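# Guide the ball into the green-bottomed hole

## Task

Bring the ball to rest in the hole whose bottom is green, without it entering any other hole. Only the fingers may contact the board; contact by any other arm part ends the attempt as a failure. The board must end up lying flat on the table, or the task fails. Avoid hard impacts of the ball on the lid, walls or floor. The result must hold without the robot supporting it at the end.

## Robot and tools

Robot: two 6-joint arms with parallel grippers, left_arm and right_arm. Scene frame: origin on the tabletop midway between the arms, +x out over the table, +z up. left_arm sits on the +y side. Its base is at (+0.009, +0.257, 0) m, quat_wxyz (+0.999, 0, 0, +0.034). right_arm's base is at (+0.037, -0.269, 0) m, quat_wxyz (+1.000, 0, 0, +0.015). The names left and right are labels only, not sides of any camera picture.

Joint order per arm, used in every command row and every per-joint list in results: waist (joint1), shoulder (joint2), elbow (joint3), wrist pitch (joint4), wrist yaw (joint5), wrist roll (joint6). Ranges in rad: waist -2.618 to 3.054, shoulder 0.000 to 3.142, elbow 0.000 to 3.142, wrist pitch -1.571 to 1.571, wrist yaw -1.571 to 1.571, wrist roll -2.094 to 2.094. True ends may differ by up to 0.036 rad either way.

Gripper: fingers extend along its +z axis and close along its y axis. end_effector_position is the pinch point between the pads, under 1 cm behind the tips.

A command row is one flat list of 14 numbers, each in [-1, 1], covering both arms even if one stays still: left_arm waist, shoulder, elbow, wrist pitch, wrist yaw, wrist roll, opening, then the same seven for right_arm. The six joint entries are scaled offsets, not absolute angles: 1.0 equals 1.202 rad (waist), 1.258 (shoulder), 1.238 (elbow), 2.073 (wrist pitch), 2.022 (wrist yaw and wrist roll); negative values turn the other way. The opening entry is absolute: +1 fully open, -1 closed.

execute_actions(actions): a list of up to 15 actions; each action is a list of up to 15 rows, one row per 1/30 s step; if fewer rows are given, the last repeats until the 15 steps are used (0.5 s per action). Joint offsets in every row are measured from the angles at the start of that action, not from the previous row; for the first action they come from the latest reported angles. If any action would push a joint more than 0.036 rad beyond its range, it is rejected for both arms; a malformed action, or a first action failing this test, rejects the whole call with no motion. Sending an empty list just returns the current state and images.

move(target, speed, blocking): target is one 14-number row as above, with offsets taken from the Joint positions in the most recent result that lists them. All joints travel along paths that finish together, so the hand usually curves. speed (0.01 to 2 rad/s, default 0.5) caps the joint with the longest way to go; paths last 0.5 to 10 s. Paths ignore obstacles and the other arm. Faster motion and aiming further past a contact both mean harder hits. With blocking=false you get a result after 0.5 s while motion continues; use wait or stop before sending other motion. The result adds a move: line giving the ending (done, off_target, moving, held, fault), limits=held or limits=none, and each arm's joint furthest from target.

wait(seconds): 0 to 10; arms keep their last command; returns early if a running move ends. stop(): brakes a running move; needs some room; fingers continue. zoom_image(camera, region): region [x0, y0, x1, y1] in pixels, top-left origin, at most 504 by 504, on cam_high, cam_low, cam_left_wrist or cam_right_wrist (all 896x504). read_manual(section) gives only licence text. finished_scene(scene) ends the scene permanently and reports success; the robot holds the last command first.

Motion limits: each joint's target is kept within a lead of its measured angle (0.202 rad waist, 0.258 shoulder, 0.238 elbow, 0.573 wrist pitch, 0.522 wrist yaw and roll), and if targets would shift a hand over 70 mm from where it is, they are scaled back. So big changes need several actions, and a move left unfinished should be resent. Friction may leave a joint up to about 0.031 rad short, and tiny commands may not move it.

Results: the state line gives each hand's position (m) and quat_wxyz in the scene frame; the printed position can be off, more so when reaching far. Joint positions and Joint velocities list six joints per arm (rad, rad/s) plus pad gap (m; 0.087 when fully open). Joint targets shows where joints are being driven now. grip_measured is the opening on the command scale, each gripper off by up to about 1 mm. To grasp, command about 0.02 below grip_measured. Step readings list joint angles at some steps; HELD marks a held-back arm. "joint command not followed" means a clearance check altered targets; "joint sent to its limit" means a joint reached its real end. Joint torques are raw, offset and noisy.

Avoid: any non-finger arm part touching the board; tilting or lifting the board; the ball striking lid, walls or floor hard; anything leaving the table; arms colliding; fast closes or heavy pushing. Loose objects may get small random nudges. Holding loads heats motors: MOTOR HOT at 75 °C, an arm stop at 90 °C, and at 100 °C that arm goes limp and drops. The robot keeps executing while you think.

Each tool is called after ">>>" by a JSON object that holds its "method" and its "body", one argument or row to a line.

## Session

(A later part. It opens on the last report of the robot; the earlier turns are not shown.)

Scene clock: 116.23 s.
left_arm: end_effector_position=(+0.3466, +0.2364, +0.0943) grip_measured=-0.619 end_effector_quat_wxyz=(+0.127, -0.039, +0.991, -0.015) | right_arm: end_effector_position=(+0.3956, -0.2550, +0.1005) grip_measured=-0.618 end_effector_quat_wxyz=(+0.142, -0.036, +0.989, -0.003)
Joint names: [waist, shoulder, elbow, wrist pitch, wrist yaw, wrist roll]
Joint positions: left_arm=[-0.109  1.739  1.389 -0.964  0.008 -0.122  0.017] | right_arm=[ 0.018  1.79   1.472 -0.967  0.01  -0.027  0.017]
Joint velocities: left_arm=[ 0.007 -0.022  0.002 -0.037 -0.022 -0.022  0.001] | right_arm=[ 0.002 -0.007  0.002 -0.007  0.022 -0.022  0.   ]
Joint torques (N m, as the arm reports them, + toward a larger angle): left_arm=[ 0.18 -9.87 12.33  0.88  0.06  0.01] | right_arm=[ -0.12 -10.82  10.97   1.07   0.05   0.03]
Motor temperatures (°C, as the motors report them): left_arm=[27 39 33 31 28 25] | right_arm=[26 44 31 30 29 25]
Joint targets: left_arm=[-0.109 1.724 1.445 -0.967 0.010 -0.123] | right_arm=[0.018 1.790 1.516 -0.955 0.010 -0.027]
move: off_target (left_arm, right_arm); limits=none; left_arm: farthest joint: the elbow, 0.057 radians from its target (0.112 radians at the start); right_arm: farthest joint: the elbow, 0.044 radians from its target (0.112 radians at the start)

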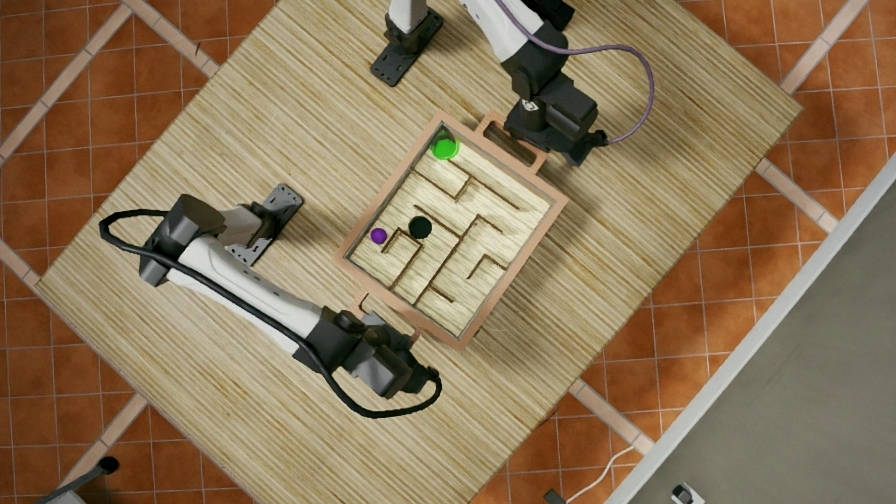

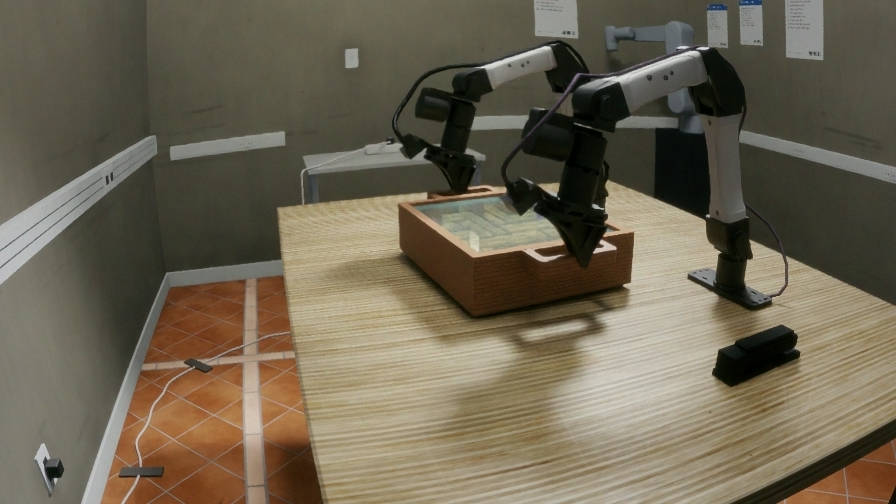

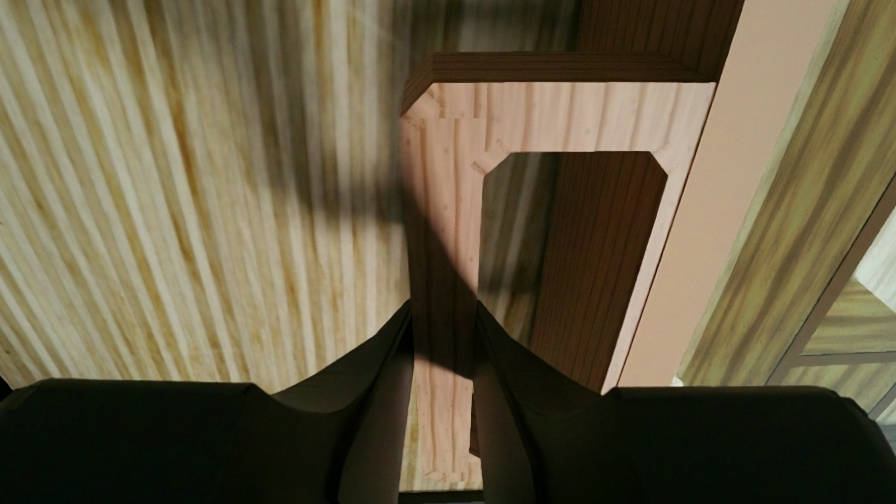

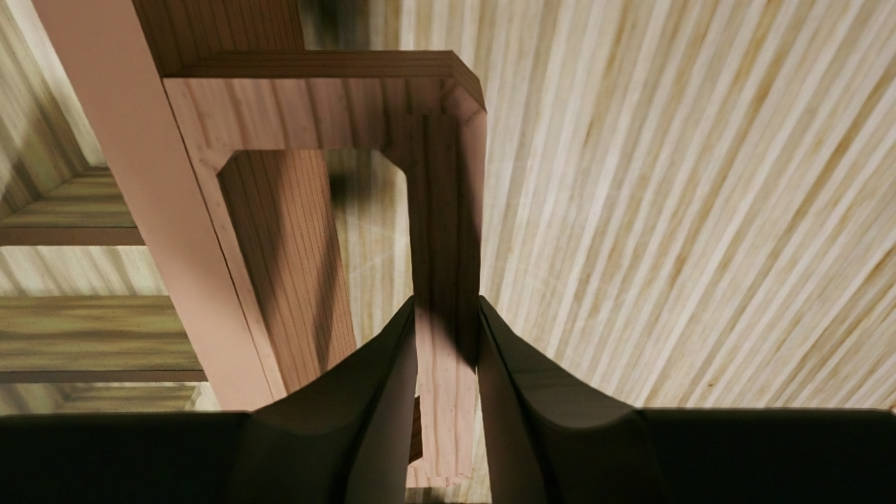

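>>> {"method": "execute_actions", "body": {
  "actions": []
}}

Scene clock: 118.33 s.
left_arm: end_effector_position=(+0.3466, +0.2364, +0.0943) grip_measured=-0.619 end_effector_quat_wxyz=(+0.127, -0.039, +0.991, -0.015) | right_arm: end_effector_position=(+0.3956, -0.2550, +0.1005) grip_measured=-0.618 end_effector_quat_wxyz=(+0.142, -0.036, +0.989, -0.003)
Joint names: [waist, shoulder, elbow, wrist pitch, wrist yaw, wrist roll]
Joint positions: left_arm=[-0.109  1.739  1.389 -0.964  0.008 -0.122  0.017] | right_arm=[ 0.018  1.79   1.472 -0.967  0.01  -0.027  0.017]
Joint velocities: left_arm=[-0.002  0.002 -0.002 -0.007 -0.037  0.007 -0.001] | right_arm=[ 0.002 -0.002 -0.007 -0.007  0.037  0.022  0.001]
Joint torques (N m, as the arm reports them, + toward a larger angle): left_arm=[ 0.19 -9.9  12.4   0.88  0.07  0.01] | right_arm=[ -0.11 -10.75  10.94   1.11   0.04   0.03]
Motor temperatures (°C, as the motors report them): left_arm=[27 39 33 31 28 25] | right_arm=[26 44 32 30 29 25]
Joint targets: left_arm=[-0.109 1.724 1.445 -0.967 0.010 -0.123] | right_arm=[0.018 1.790 1.516 -0.955 0.010 -0.027]

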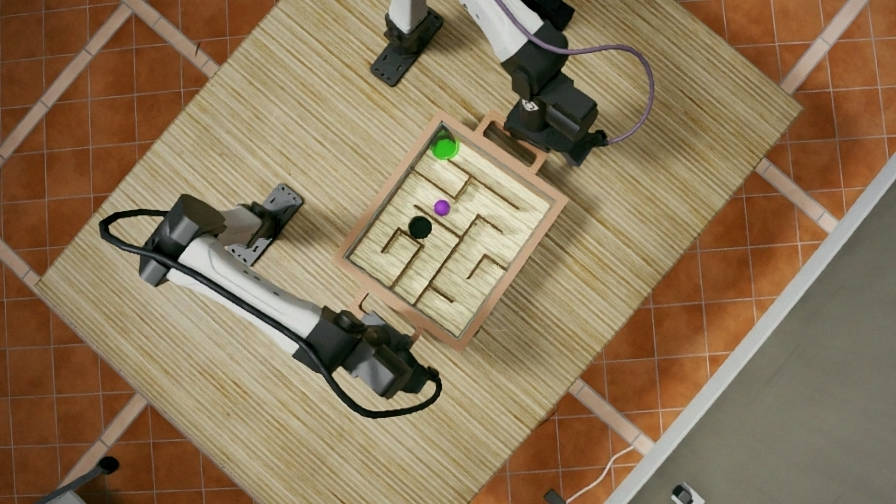

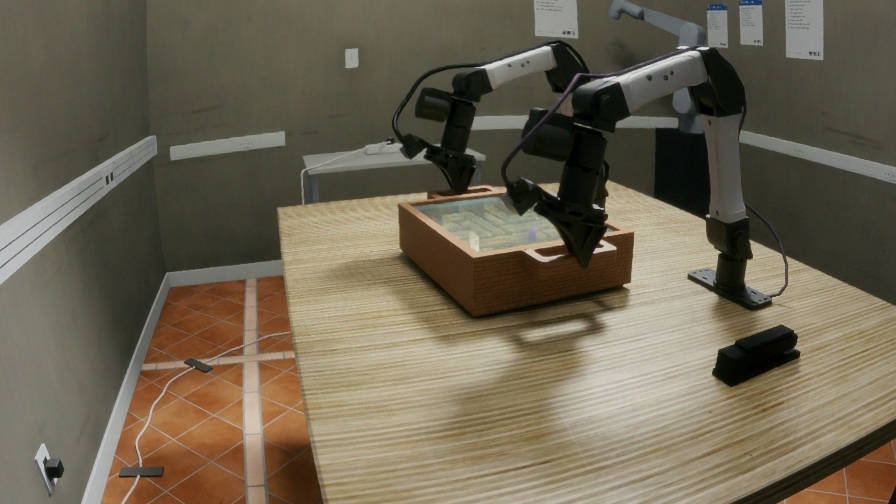

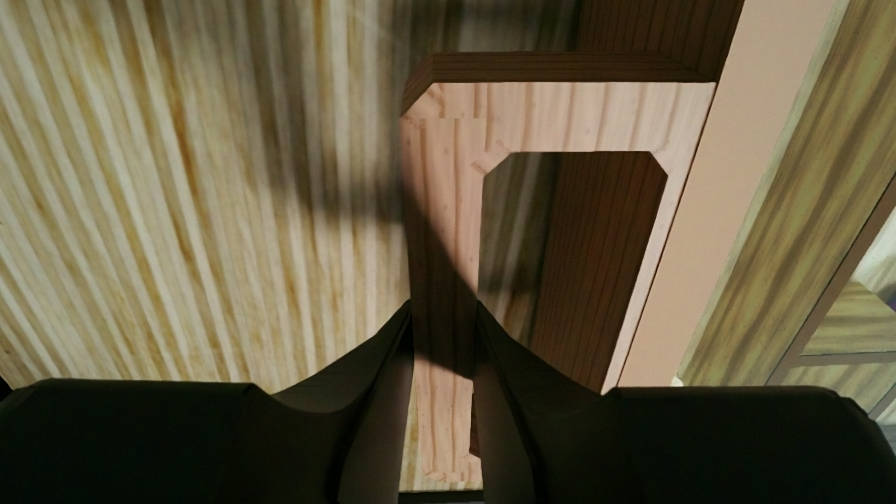

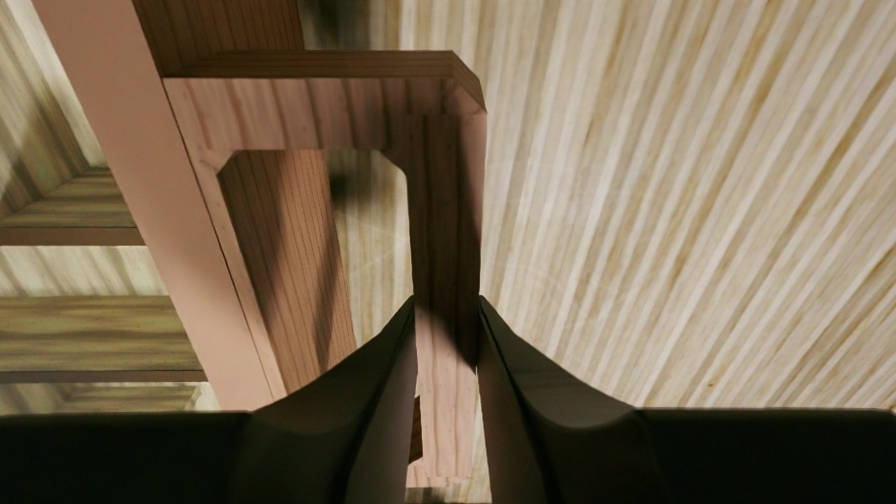

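Lucky: the tilt is already right.

>>> {"method": "wait", "body": {
  "seconds": 4
}}

Scene clock: 128.17 s.
left_arm: end_effector_position=(+0.3463, +0.2364, +0.0943) grip_measured=-0.619 end_effector_quat_wxyz=(+0.127, -0.039, +0.991, -0.015) | right_arm: end_effector_position=(+0.3953, -0.2550, +0.1005) grip_measured=-0.618 end_effector_quat_wxyz=(+0.142, -0.036, +0.989, -0.003)
Joint names: [waist, shoulder, elbow, wrist pitch, wrist yaw, wrist roll]
Joint positions: left_arm=[-0.109  1.739  1.389 -0.965  0.008 -0.122  0.017] | right_arm=[ 0.018  1.79   1.472 -0.968  0.01  -0.027  0.017]
Joint velocities: left_arm=[-0.002 -0.012 -0.012 -0.022 -0.022  0.022  0.001] | right_arm=[ 0.007  0.022 -0.022  0.022  0.007  0.007  0.   ]
Joint torques (N m, as the arm reports them, + toward a larger angle): left_arm=[ 0.19 -9.9  12.4   0.89  0.07  0.01] | right_arm=[ -0.24 -10.94  10.9    1.12   0.02  -0.01]
Motor temperatures (°C, as the motors report them): left_arm=[27 39 36 31 28 25] | right_arm=[26 44 34 30 29 25]
Joint targets: left_arm=[-0.109 1.724 1.445 -0.967 0.010 -0.123] | right_arm=[0.018 1.790 1.516 -0.955 0.010 -0.027]
wait: 4.00 s; at rest from the start

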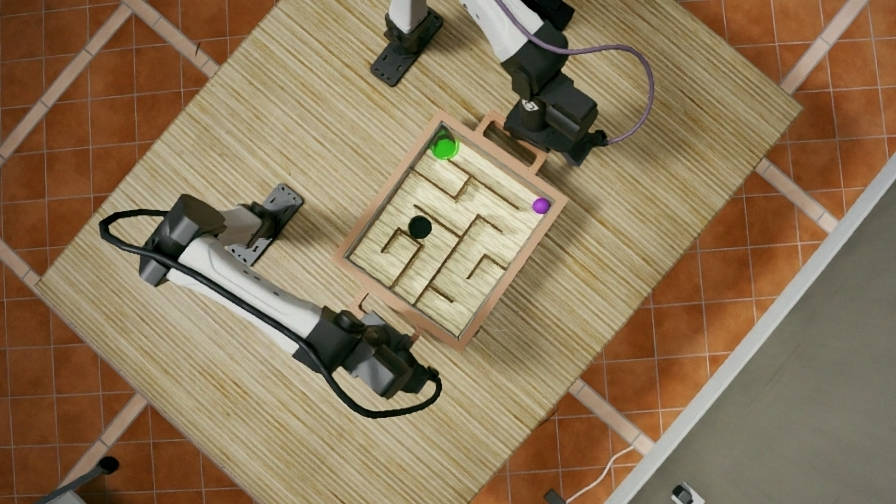

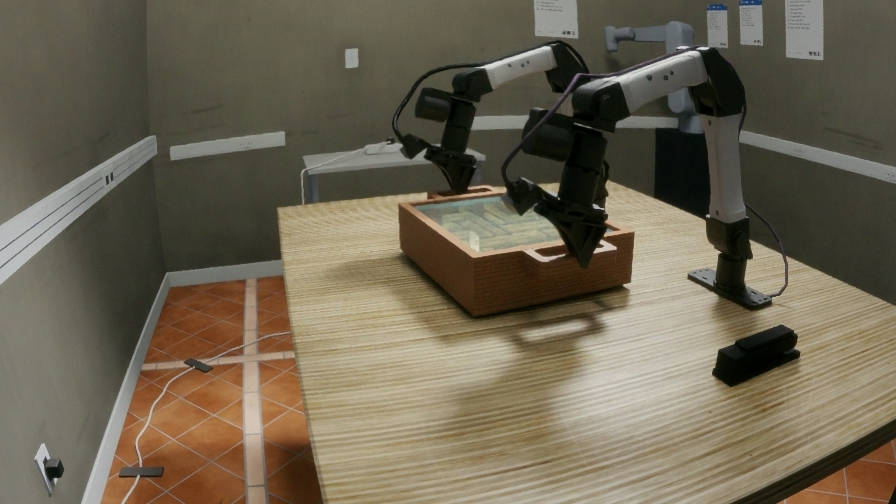

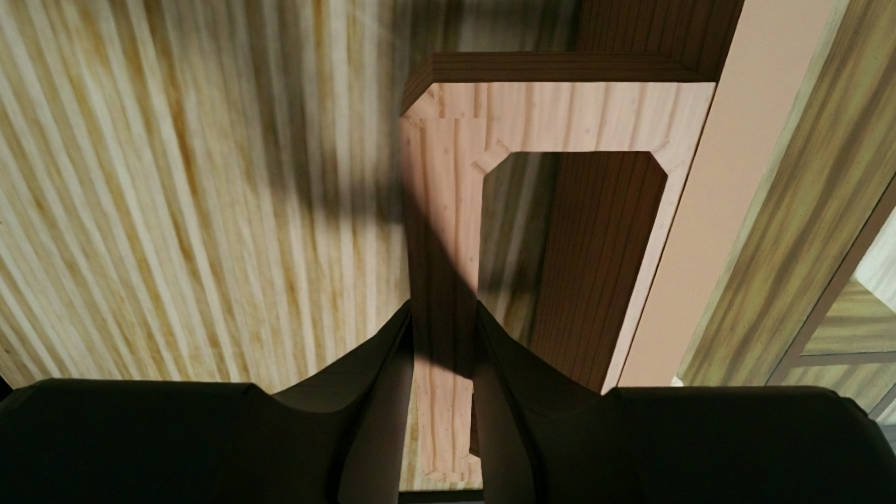

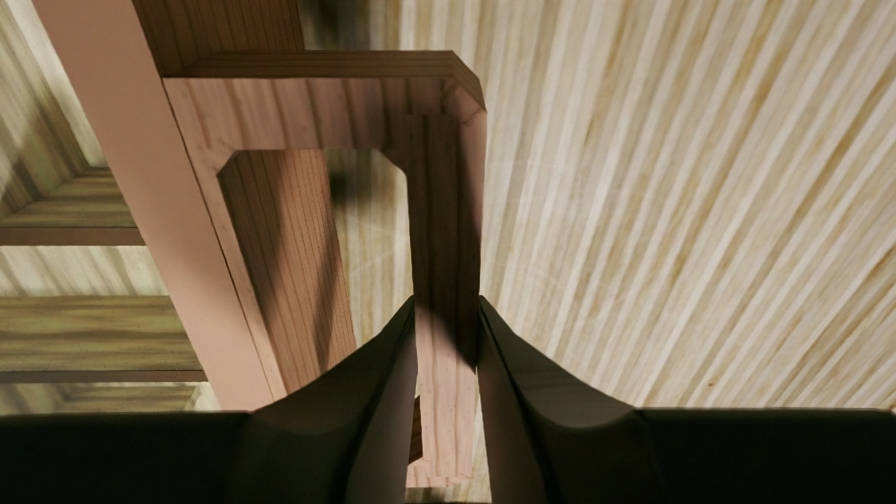

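>>> {"method": "execute_actions", "body": {
  "actions": [
    [[0,-0.016,0.048,0.008,0,0,-0.72,0,0,0.039,0.01,0,0,-0.72],[0,-0.016,0.051,0.008,0,0,-0.72,0,0,0.042,0.01,0,0,-0.72],[0,-0.016,0.054,0.008,0,0,-0.72,0,0,0.045,0.01,0,0,-0.72],[0,-0.016,0.057,0.008,0,0,-0.72,0,0,0.048,0.01,0,0,-0.72],[0,-0.016,0.06,0.008,0,0,-0.72,0,0,0.051,0.01,0,0,-0.72],[0,-0.016,0.063,0.008,0,0,-0.72,0,0,0.054,0.01,0,0,-0.72],[0,-0.016,0.066,0.008,0,0,-0.72,0,0,0.057,0.01,0,0,-0.72],[0,-0.016,0.069,0.008,0,0,-0.72,0,0,0.06,0.01,0,0,-0.72],[0,-0.016,0.072,0.008,0,0,-0.72,0,0,0.063,0.01,0,0,-0.72]]
  ]
}}

>>> {"method": "wait", "body": {
  "seconds": 3
}}

Scene clock: 138.57 s.
left_arm: end_effector_position=(+0.3550, +0.2368, +0.1033) grip_measured=-0.619 end_effector_quat_wxyz=(+0.142, -0.039, +0.989, -0.014) | right_arm: end_effector_position=(+0.4046, -0.2545, +0.1092) grip_measured=-0.618 end_effector_quat_wxyz=(+0.156, -0.036, +0.987, -0.003)
Joint names: [waist, shoulder, elbow, wrist pitch, wrist yaw, wrist roll]
Joint positions: left_arm=[-0.109  1.739  1.421 -0.966  0.004 -0.122  0.017] | right_arm=[ 0.018  1.796  1.51  -0.971  0.009 -0.027  0.017]
Joint velocities: left_arm=[-0.017 -0.017  0.012 -0.081 -0.007 -0.022 -0.   ] | right_arm=[-0.012 -0.007 -0.007 -0.022  0.022  0.022  0.   ]
Joint torques (N m, as the arm reports them, + toward a larger angle): left_arm=[  0.16 -10.32  12.45   1.19   0.08   0.01] | right_arm=[  0.07 -11.44  10.65   1.26   0.04   0.09]
Motor temperatures (°C, as the motors report them): left_arm=[27 40 39 31 28 25] | right_arm=[26 44 35 31 29 25]
Joint targets: left_arm=[-0.109 1.719 1.478 -0.948 0.008 -0.122] | right_arm=[0.018 1.790 1.550 -0.948 0.009 -0.027]
Step readings (joint positions):
0: left_arm=[-0.109 1.739 1.389 -0.965 0.008 -0.122] | right_arm=[0.018 1.790 1.472 -0.968 0.010 -0.027]
1: left_arm=[-0.109 1.739 1.389 -0.965 0.008 -0.122] | right_arm=[0.018 1.790 1.472 -0.968 0.010 -0.027]
2: left_arm=[-0.109 1.739 1.389 -0.965 0.008 -0.122] | right_arm=[0.018 1.790 1.472 -0.968 0.010 -0.027]
4: left_arm=[-0.109 1.739 1.389 -0.965 0.008 -0.122] | right_arm=[0.018 1.790 1.474 -0.969 0.010 -0.027]
8: left_arm=[-0.109 1.739 1.404 -0.966 0.007 -0.122] | right_arm=[0.018 1.796 1.492 -0.973 0.010 -0.027]
15: Joint positions above

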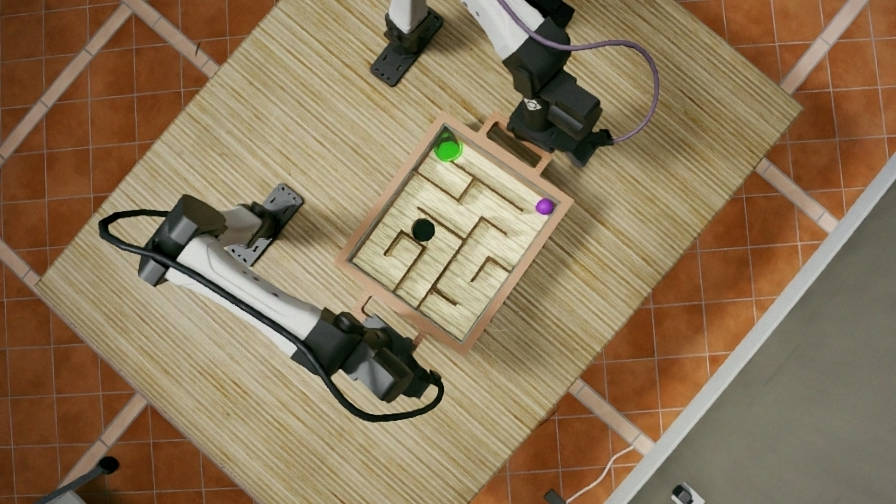

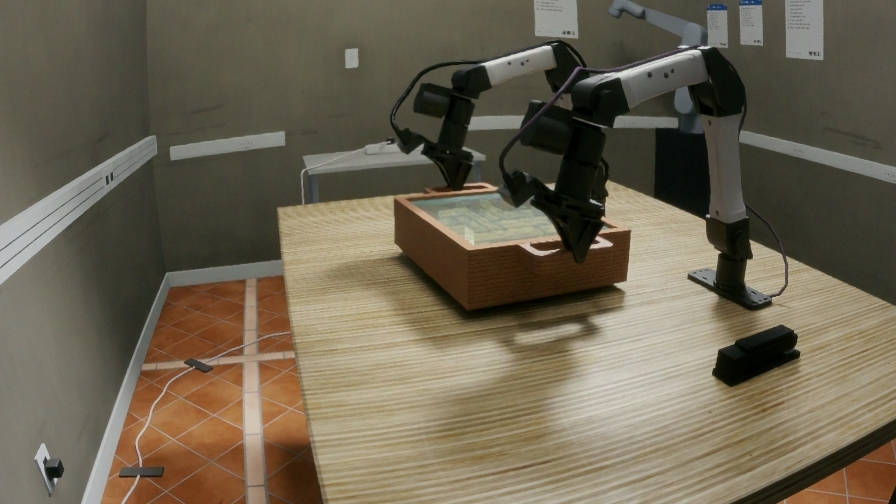

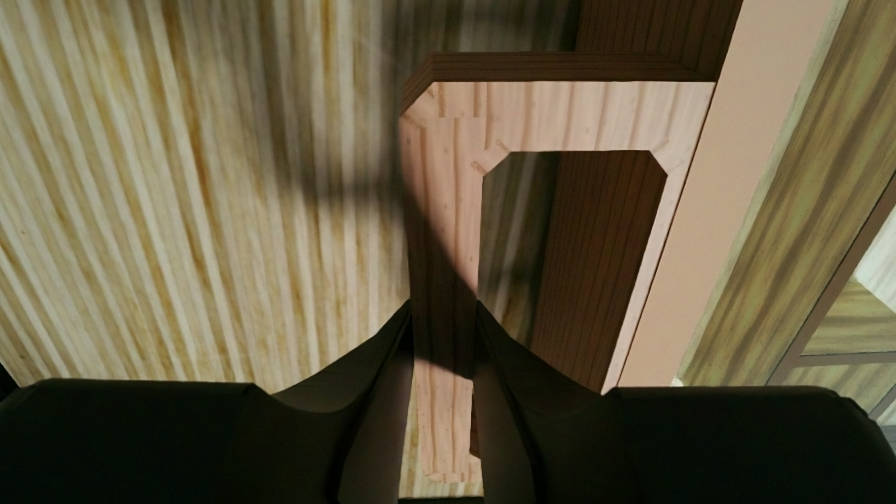

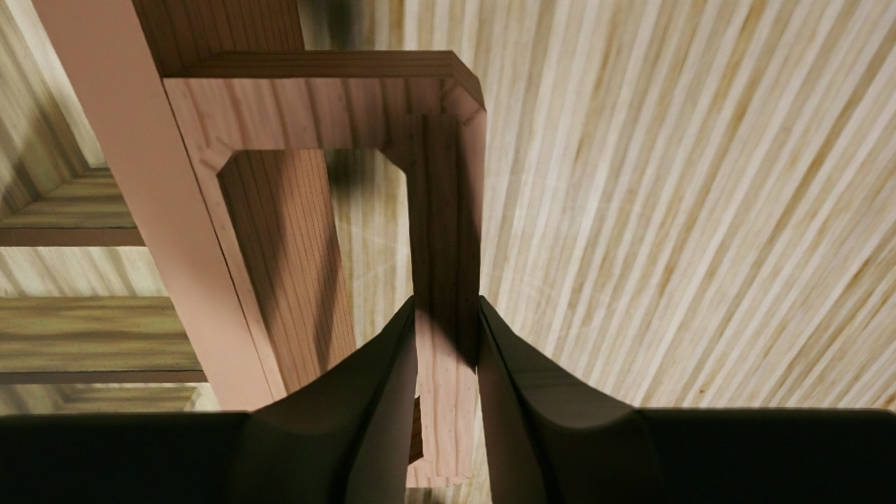

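Scene clock: 141.57 s.
left_arm: end_effector_position=(+0.3550, +0.2368, +0.1033) grip_measured=-0.619 end_effector_quat_wxyz=(+0.142, -0.039, +0.989, -0.014) | right_arm: end_effector_position=(+0.4045, -0.2545, +0.1092) grip_measured=-0.618 end_effector_quat_wxyz=(+0.156, -0.036, +0.987, -0.003)
Joint names: [waist, shoulder, elbow, wrist pitch, wrist yaw, wrist roll]
Joint positions: left_arm=[-0.109  1.739  1.421 -0.966  0.004 -0.122  0.017] | right_arm=[ 0.018  1.796  1.51  -0.972  0.009 -0.027  0.017]
Joint velocities: left_arm=[-0.012 -0.017  0.002 -0.051  0.007 -0.007 -0.   ] | right_arm=[-0.007  0.002 -0.007  0.007 -0.051 -0.051  0.001]
Joint torques (N m, as the arm reports them, + toward a larger angle): left_arm=[  0.12 -10.25  12.5    1.15   0.08   0.02] | right_arm=[ -0.44 -11.56  10.64   1.17   0.01   0.08]
Motor temperatures (°C, as the motors report them): left_arm=[27 40 39 31 28 25] | right_arm=[26 45 36 31 29 25]
Joint targets: left_arm=[-0.109 1.719 1.478 -0.948 0.009 -0.122] | right_arm=[0.018 1.790 1.550 -0.947 0.009 -0.027]
wait: 3.00 s; at rest by 0.17 s

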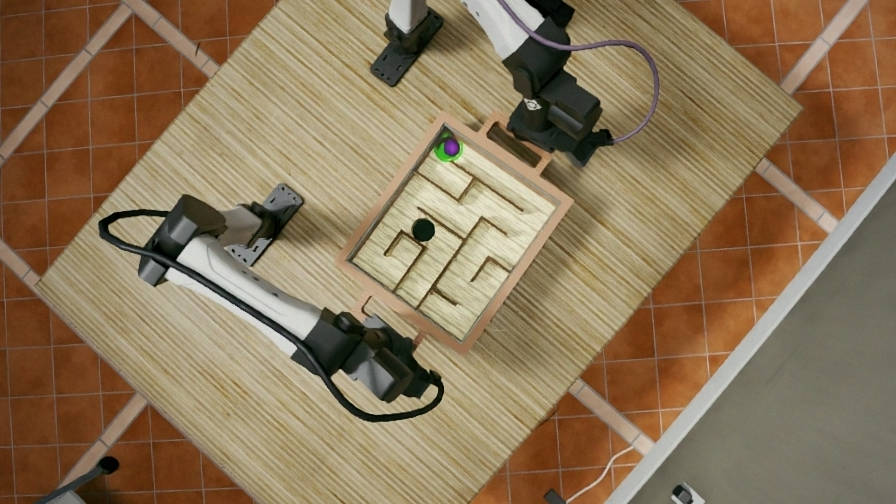

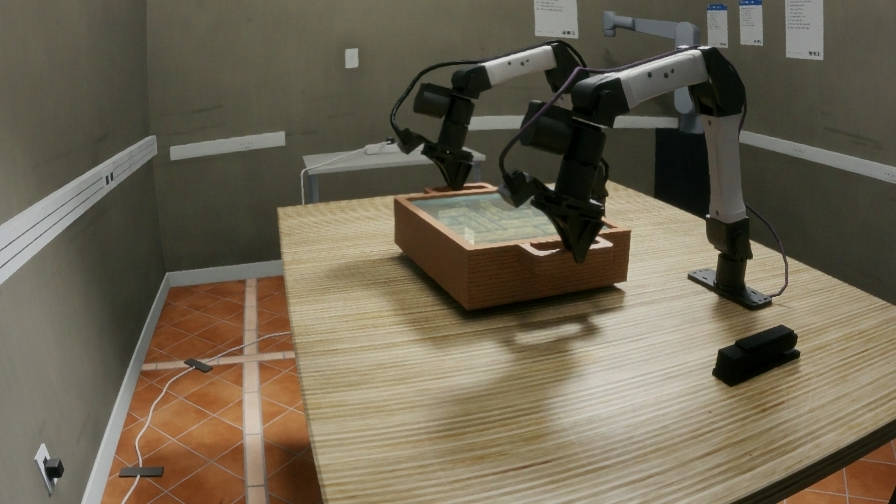

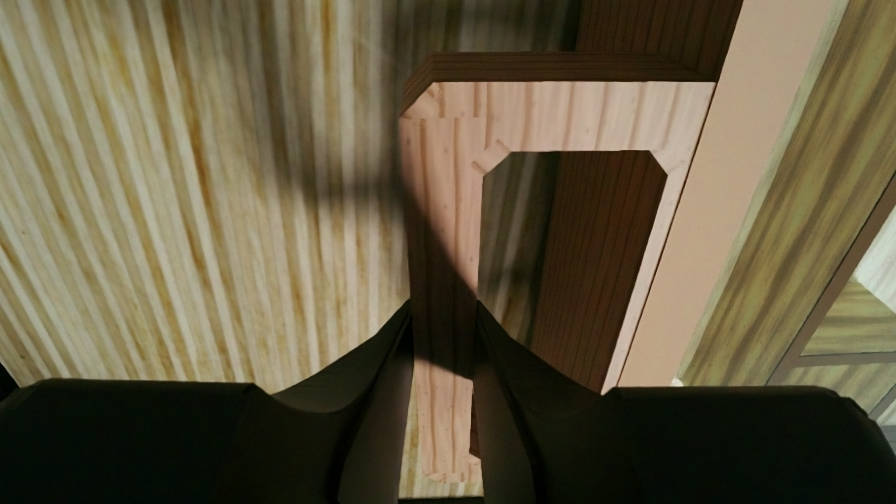

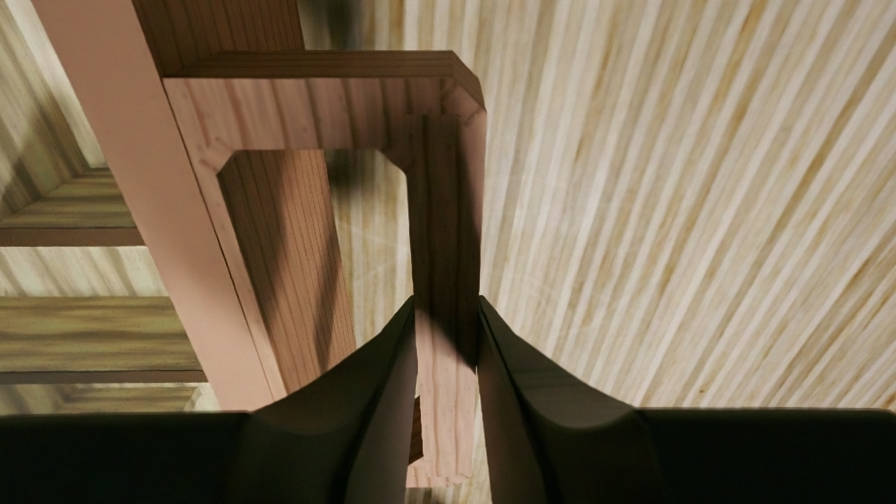

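In. Set down.

>>> {"method": "move", "body": {
  "target": [0,-0.016,-0.065,0.04,0,0,-0.72,0,-0.005,-0.09,0.047,0,0,-0.72],
  "speed": 0.08
}}

Scene clock: 146.10 s.
left_arm: end_effector_position=(+0.3493, +0.2381, +0.0858) grip_measured=-0.618 end_effector_quat_wxyz=(+0.132, -0.037, +0.991, -0.010) | right_arm: end_effector_position=(+0.3965, -0.2534, +0.0842) grip_measured=-0.618 end_effector_quat_wxyz=(+0.145, -0.035, +0.989, +0.001)
Joint names: [waist, shoulder, elbow, wrist pitch, wrist yaw, wrist roll]
Joint positions: left_arm=[-0.109  1.745  1.361 -0.922 -0.001 -0.116  0.017] | right_arm=[ 0.018  1.796  1.413 -0.898  0.002 -0.023  0.017]
Joint velocities: left_arm=[-0.012 -0.017 -0.002 -0.007 -0.11   0.007 -0.   ] | right_arm=[ 0.007 -0.012 -0.002 -0.007 -0.022  0.007  0.   ]
Joint torques (N m, as the arm reports them, + toward a larger angle): left_arm=[  0.18 -10.76   6.21   1.34   0.09  -0.02] | right_arm=[ -0.06 -11.47   6.32   1.2    0.09   0.01]
Motor temperatures (°C, as the motors report them): left_arm=[27 40 40 31 28 25] | right_arm=[26 45 36 31 29 25]
Joint targets: left_arm=[-0.109 1.719 1.341 -0.883 0.004 -0.121] | right_arm=[0.018 1.789 1.399 -0.875 0.009 -0.027]
move: off_target (left_arm, right_arm); limits=none; left_arm: farthest joint: the wrist pitch, 0.038 radians from its target (0.083 radians at the start); right_arm: farthest joint: the wrist pitch, 0.023 radians from its target (0.097 radians at the start)

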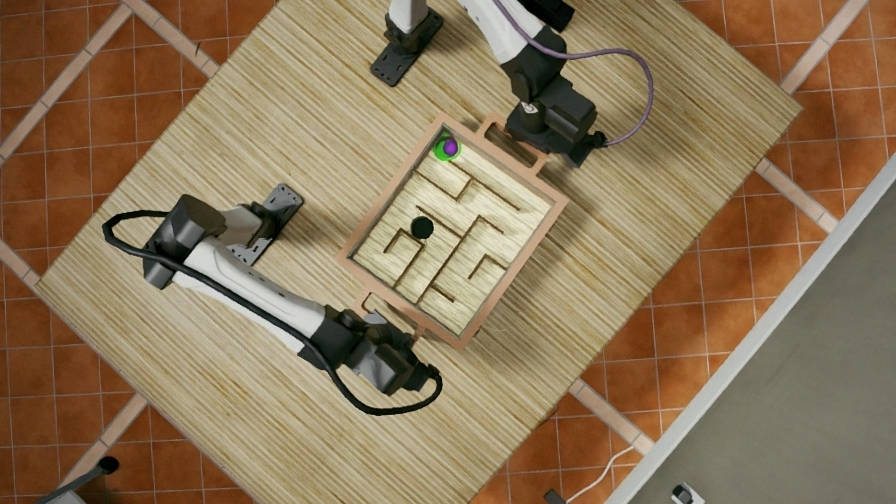

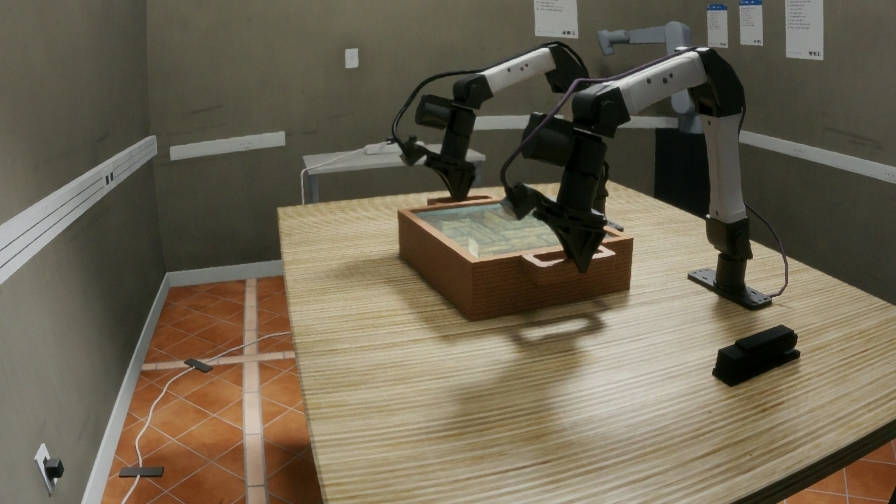

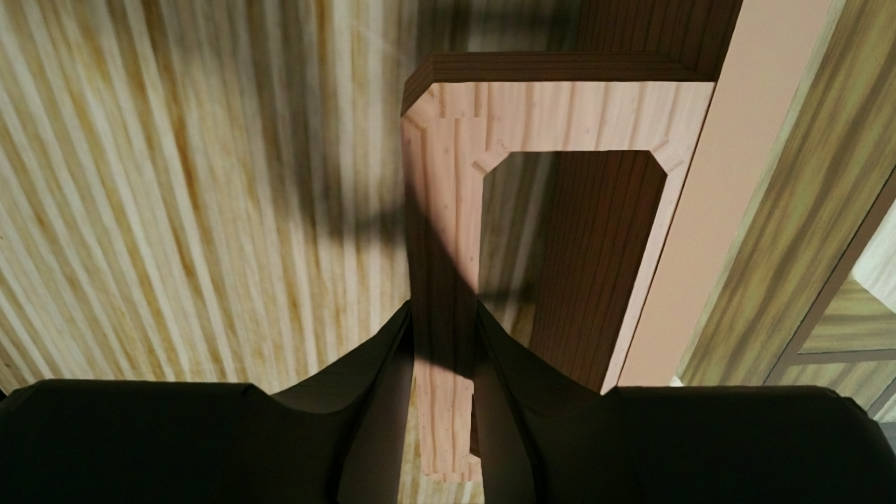

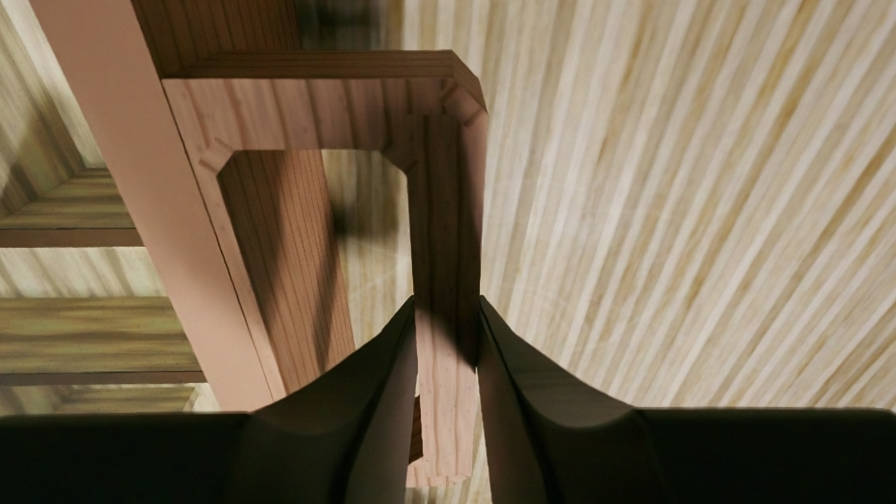

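>>> {"method": "move", "body": {
  "target": [0,0,0.18,-0.1,0,0,0,0,0,0.18,-0.1,0,0,0],
  "speed": 0.25
}}

>>> {"method": "finished_scene", "body": {
  "scene": 1
}}

Scene clock: 152.07 s.
left_arm: end_effector_position=(+0.3527, +0.2381, +0.1351) grip_measured=+0.000 end_effector_quat_wxyz=(+0.134, -0.037, +0.990, -0.010) | right_arm: end_effector_position=(+0.4035, -0.2531, +0.1372) grip_measured=+0.000 end_effector_quat_wxyz=(+0.155, -0.034, +0.987, +0.001)
Joint names: [waist, shoulder, elbow, wrist pitch, wrist yaw, wrist roll]
Joint positions: left_arm=[-0.109  1.745  1.556 -1.112 -0.001 -0.116  0.044] | right_arm=[ 0.018  1.796  1.621 -1.085  0.002 -0.023  0.044]
Joint velocities: left_arm=[ 0.002  0.007 -0.022 -0.007 -0.022 -0.051 -0.001] | right_arm=[-0.007 -0.007 -0.017 -0.037  0.022 -0.051  0.   ]
Joint torques (N m, as the arm reports them, + toward a larger angle): left_arm=[ 0.19 -8.75 10.1   0.81  0.04  0.02] | right_arm=[ -0.24 -11.     8.53   0.82  -0.01  -0.02]
Motor temperatures (°C, as the motors report them): left_arm=[27 40 39 31 28 25] | right_arm=[26 45 36 31 29 25]
Joint targets: left_arm=[-0.109 1.745 1.584 -1.129 -0.001 -0.116] | right_arm=[0.018 1.796 1.636 -1.105 0.002 -0.023]
move: off_target (left_arm); limits=none; left_arm: farthest joint: the elbow, 0.027 radians from its target (0.223 radians at the start); right_arm: farthest joint: the wrist pitch, 0.020 radians from its target (0.208 radians at the start)

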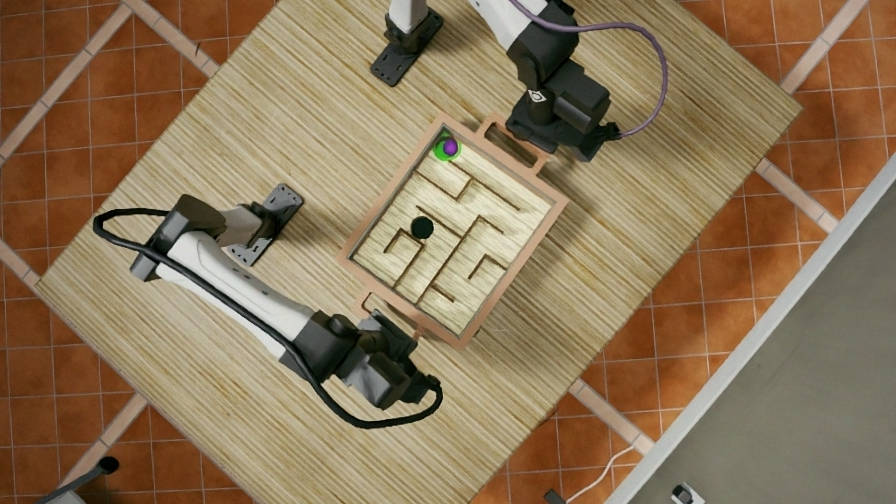

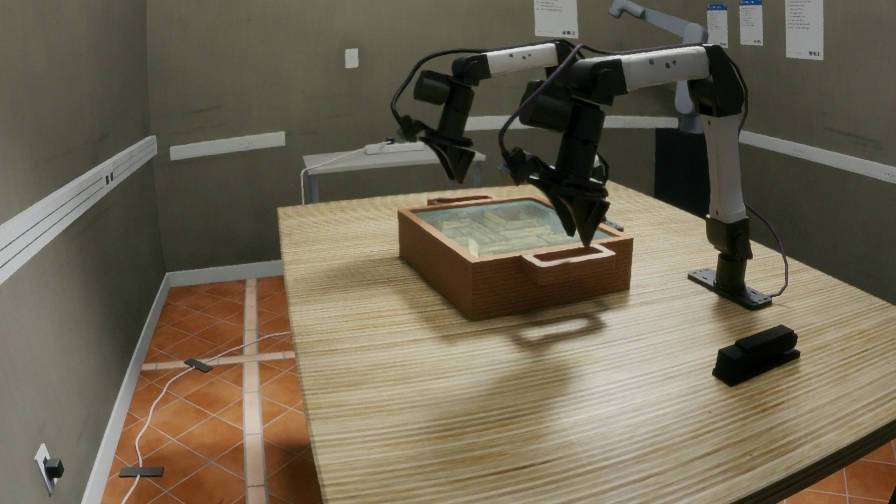

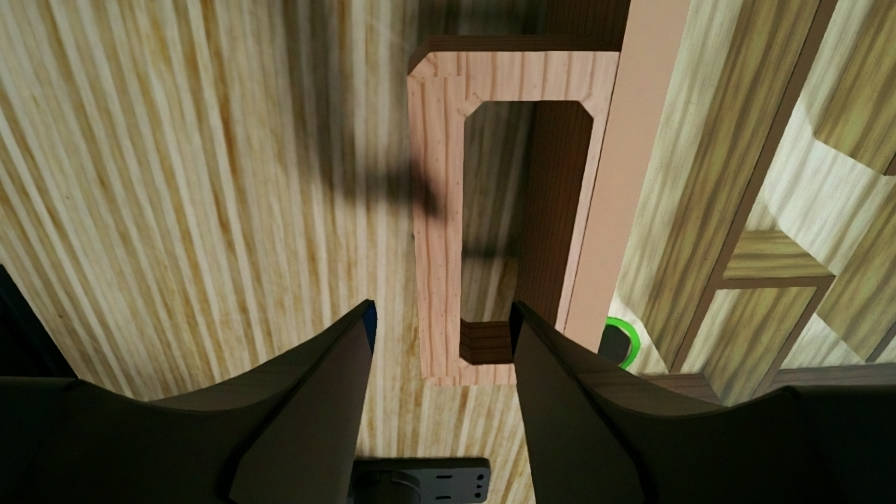

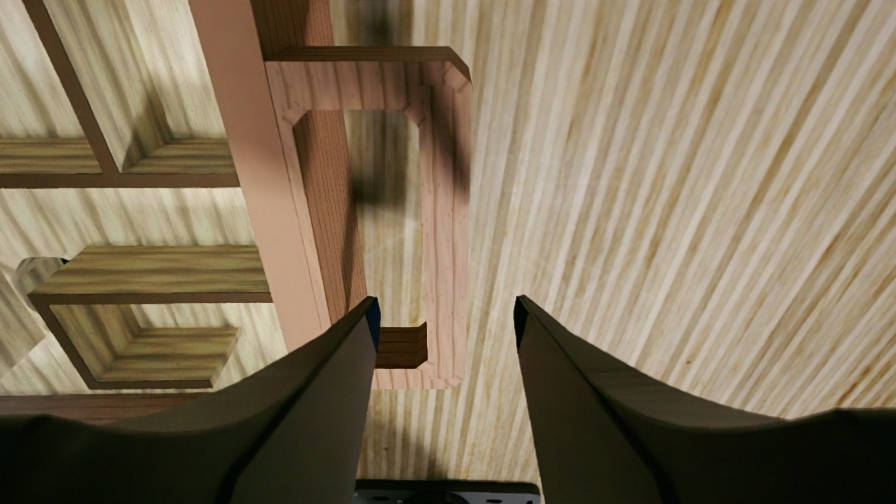

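The scene is finished: the task was done.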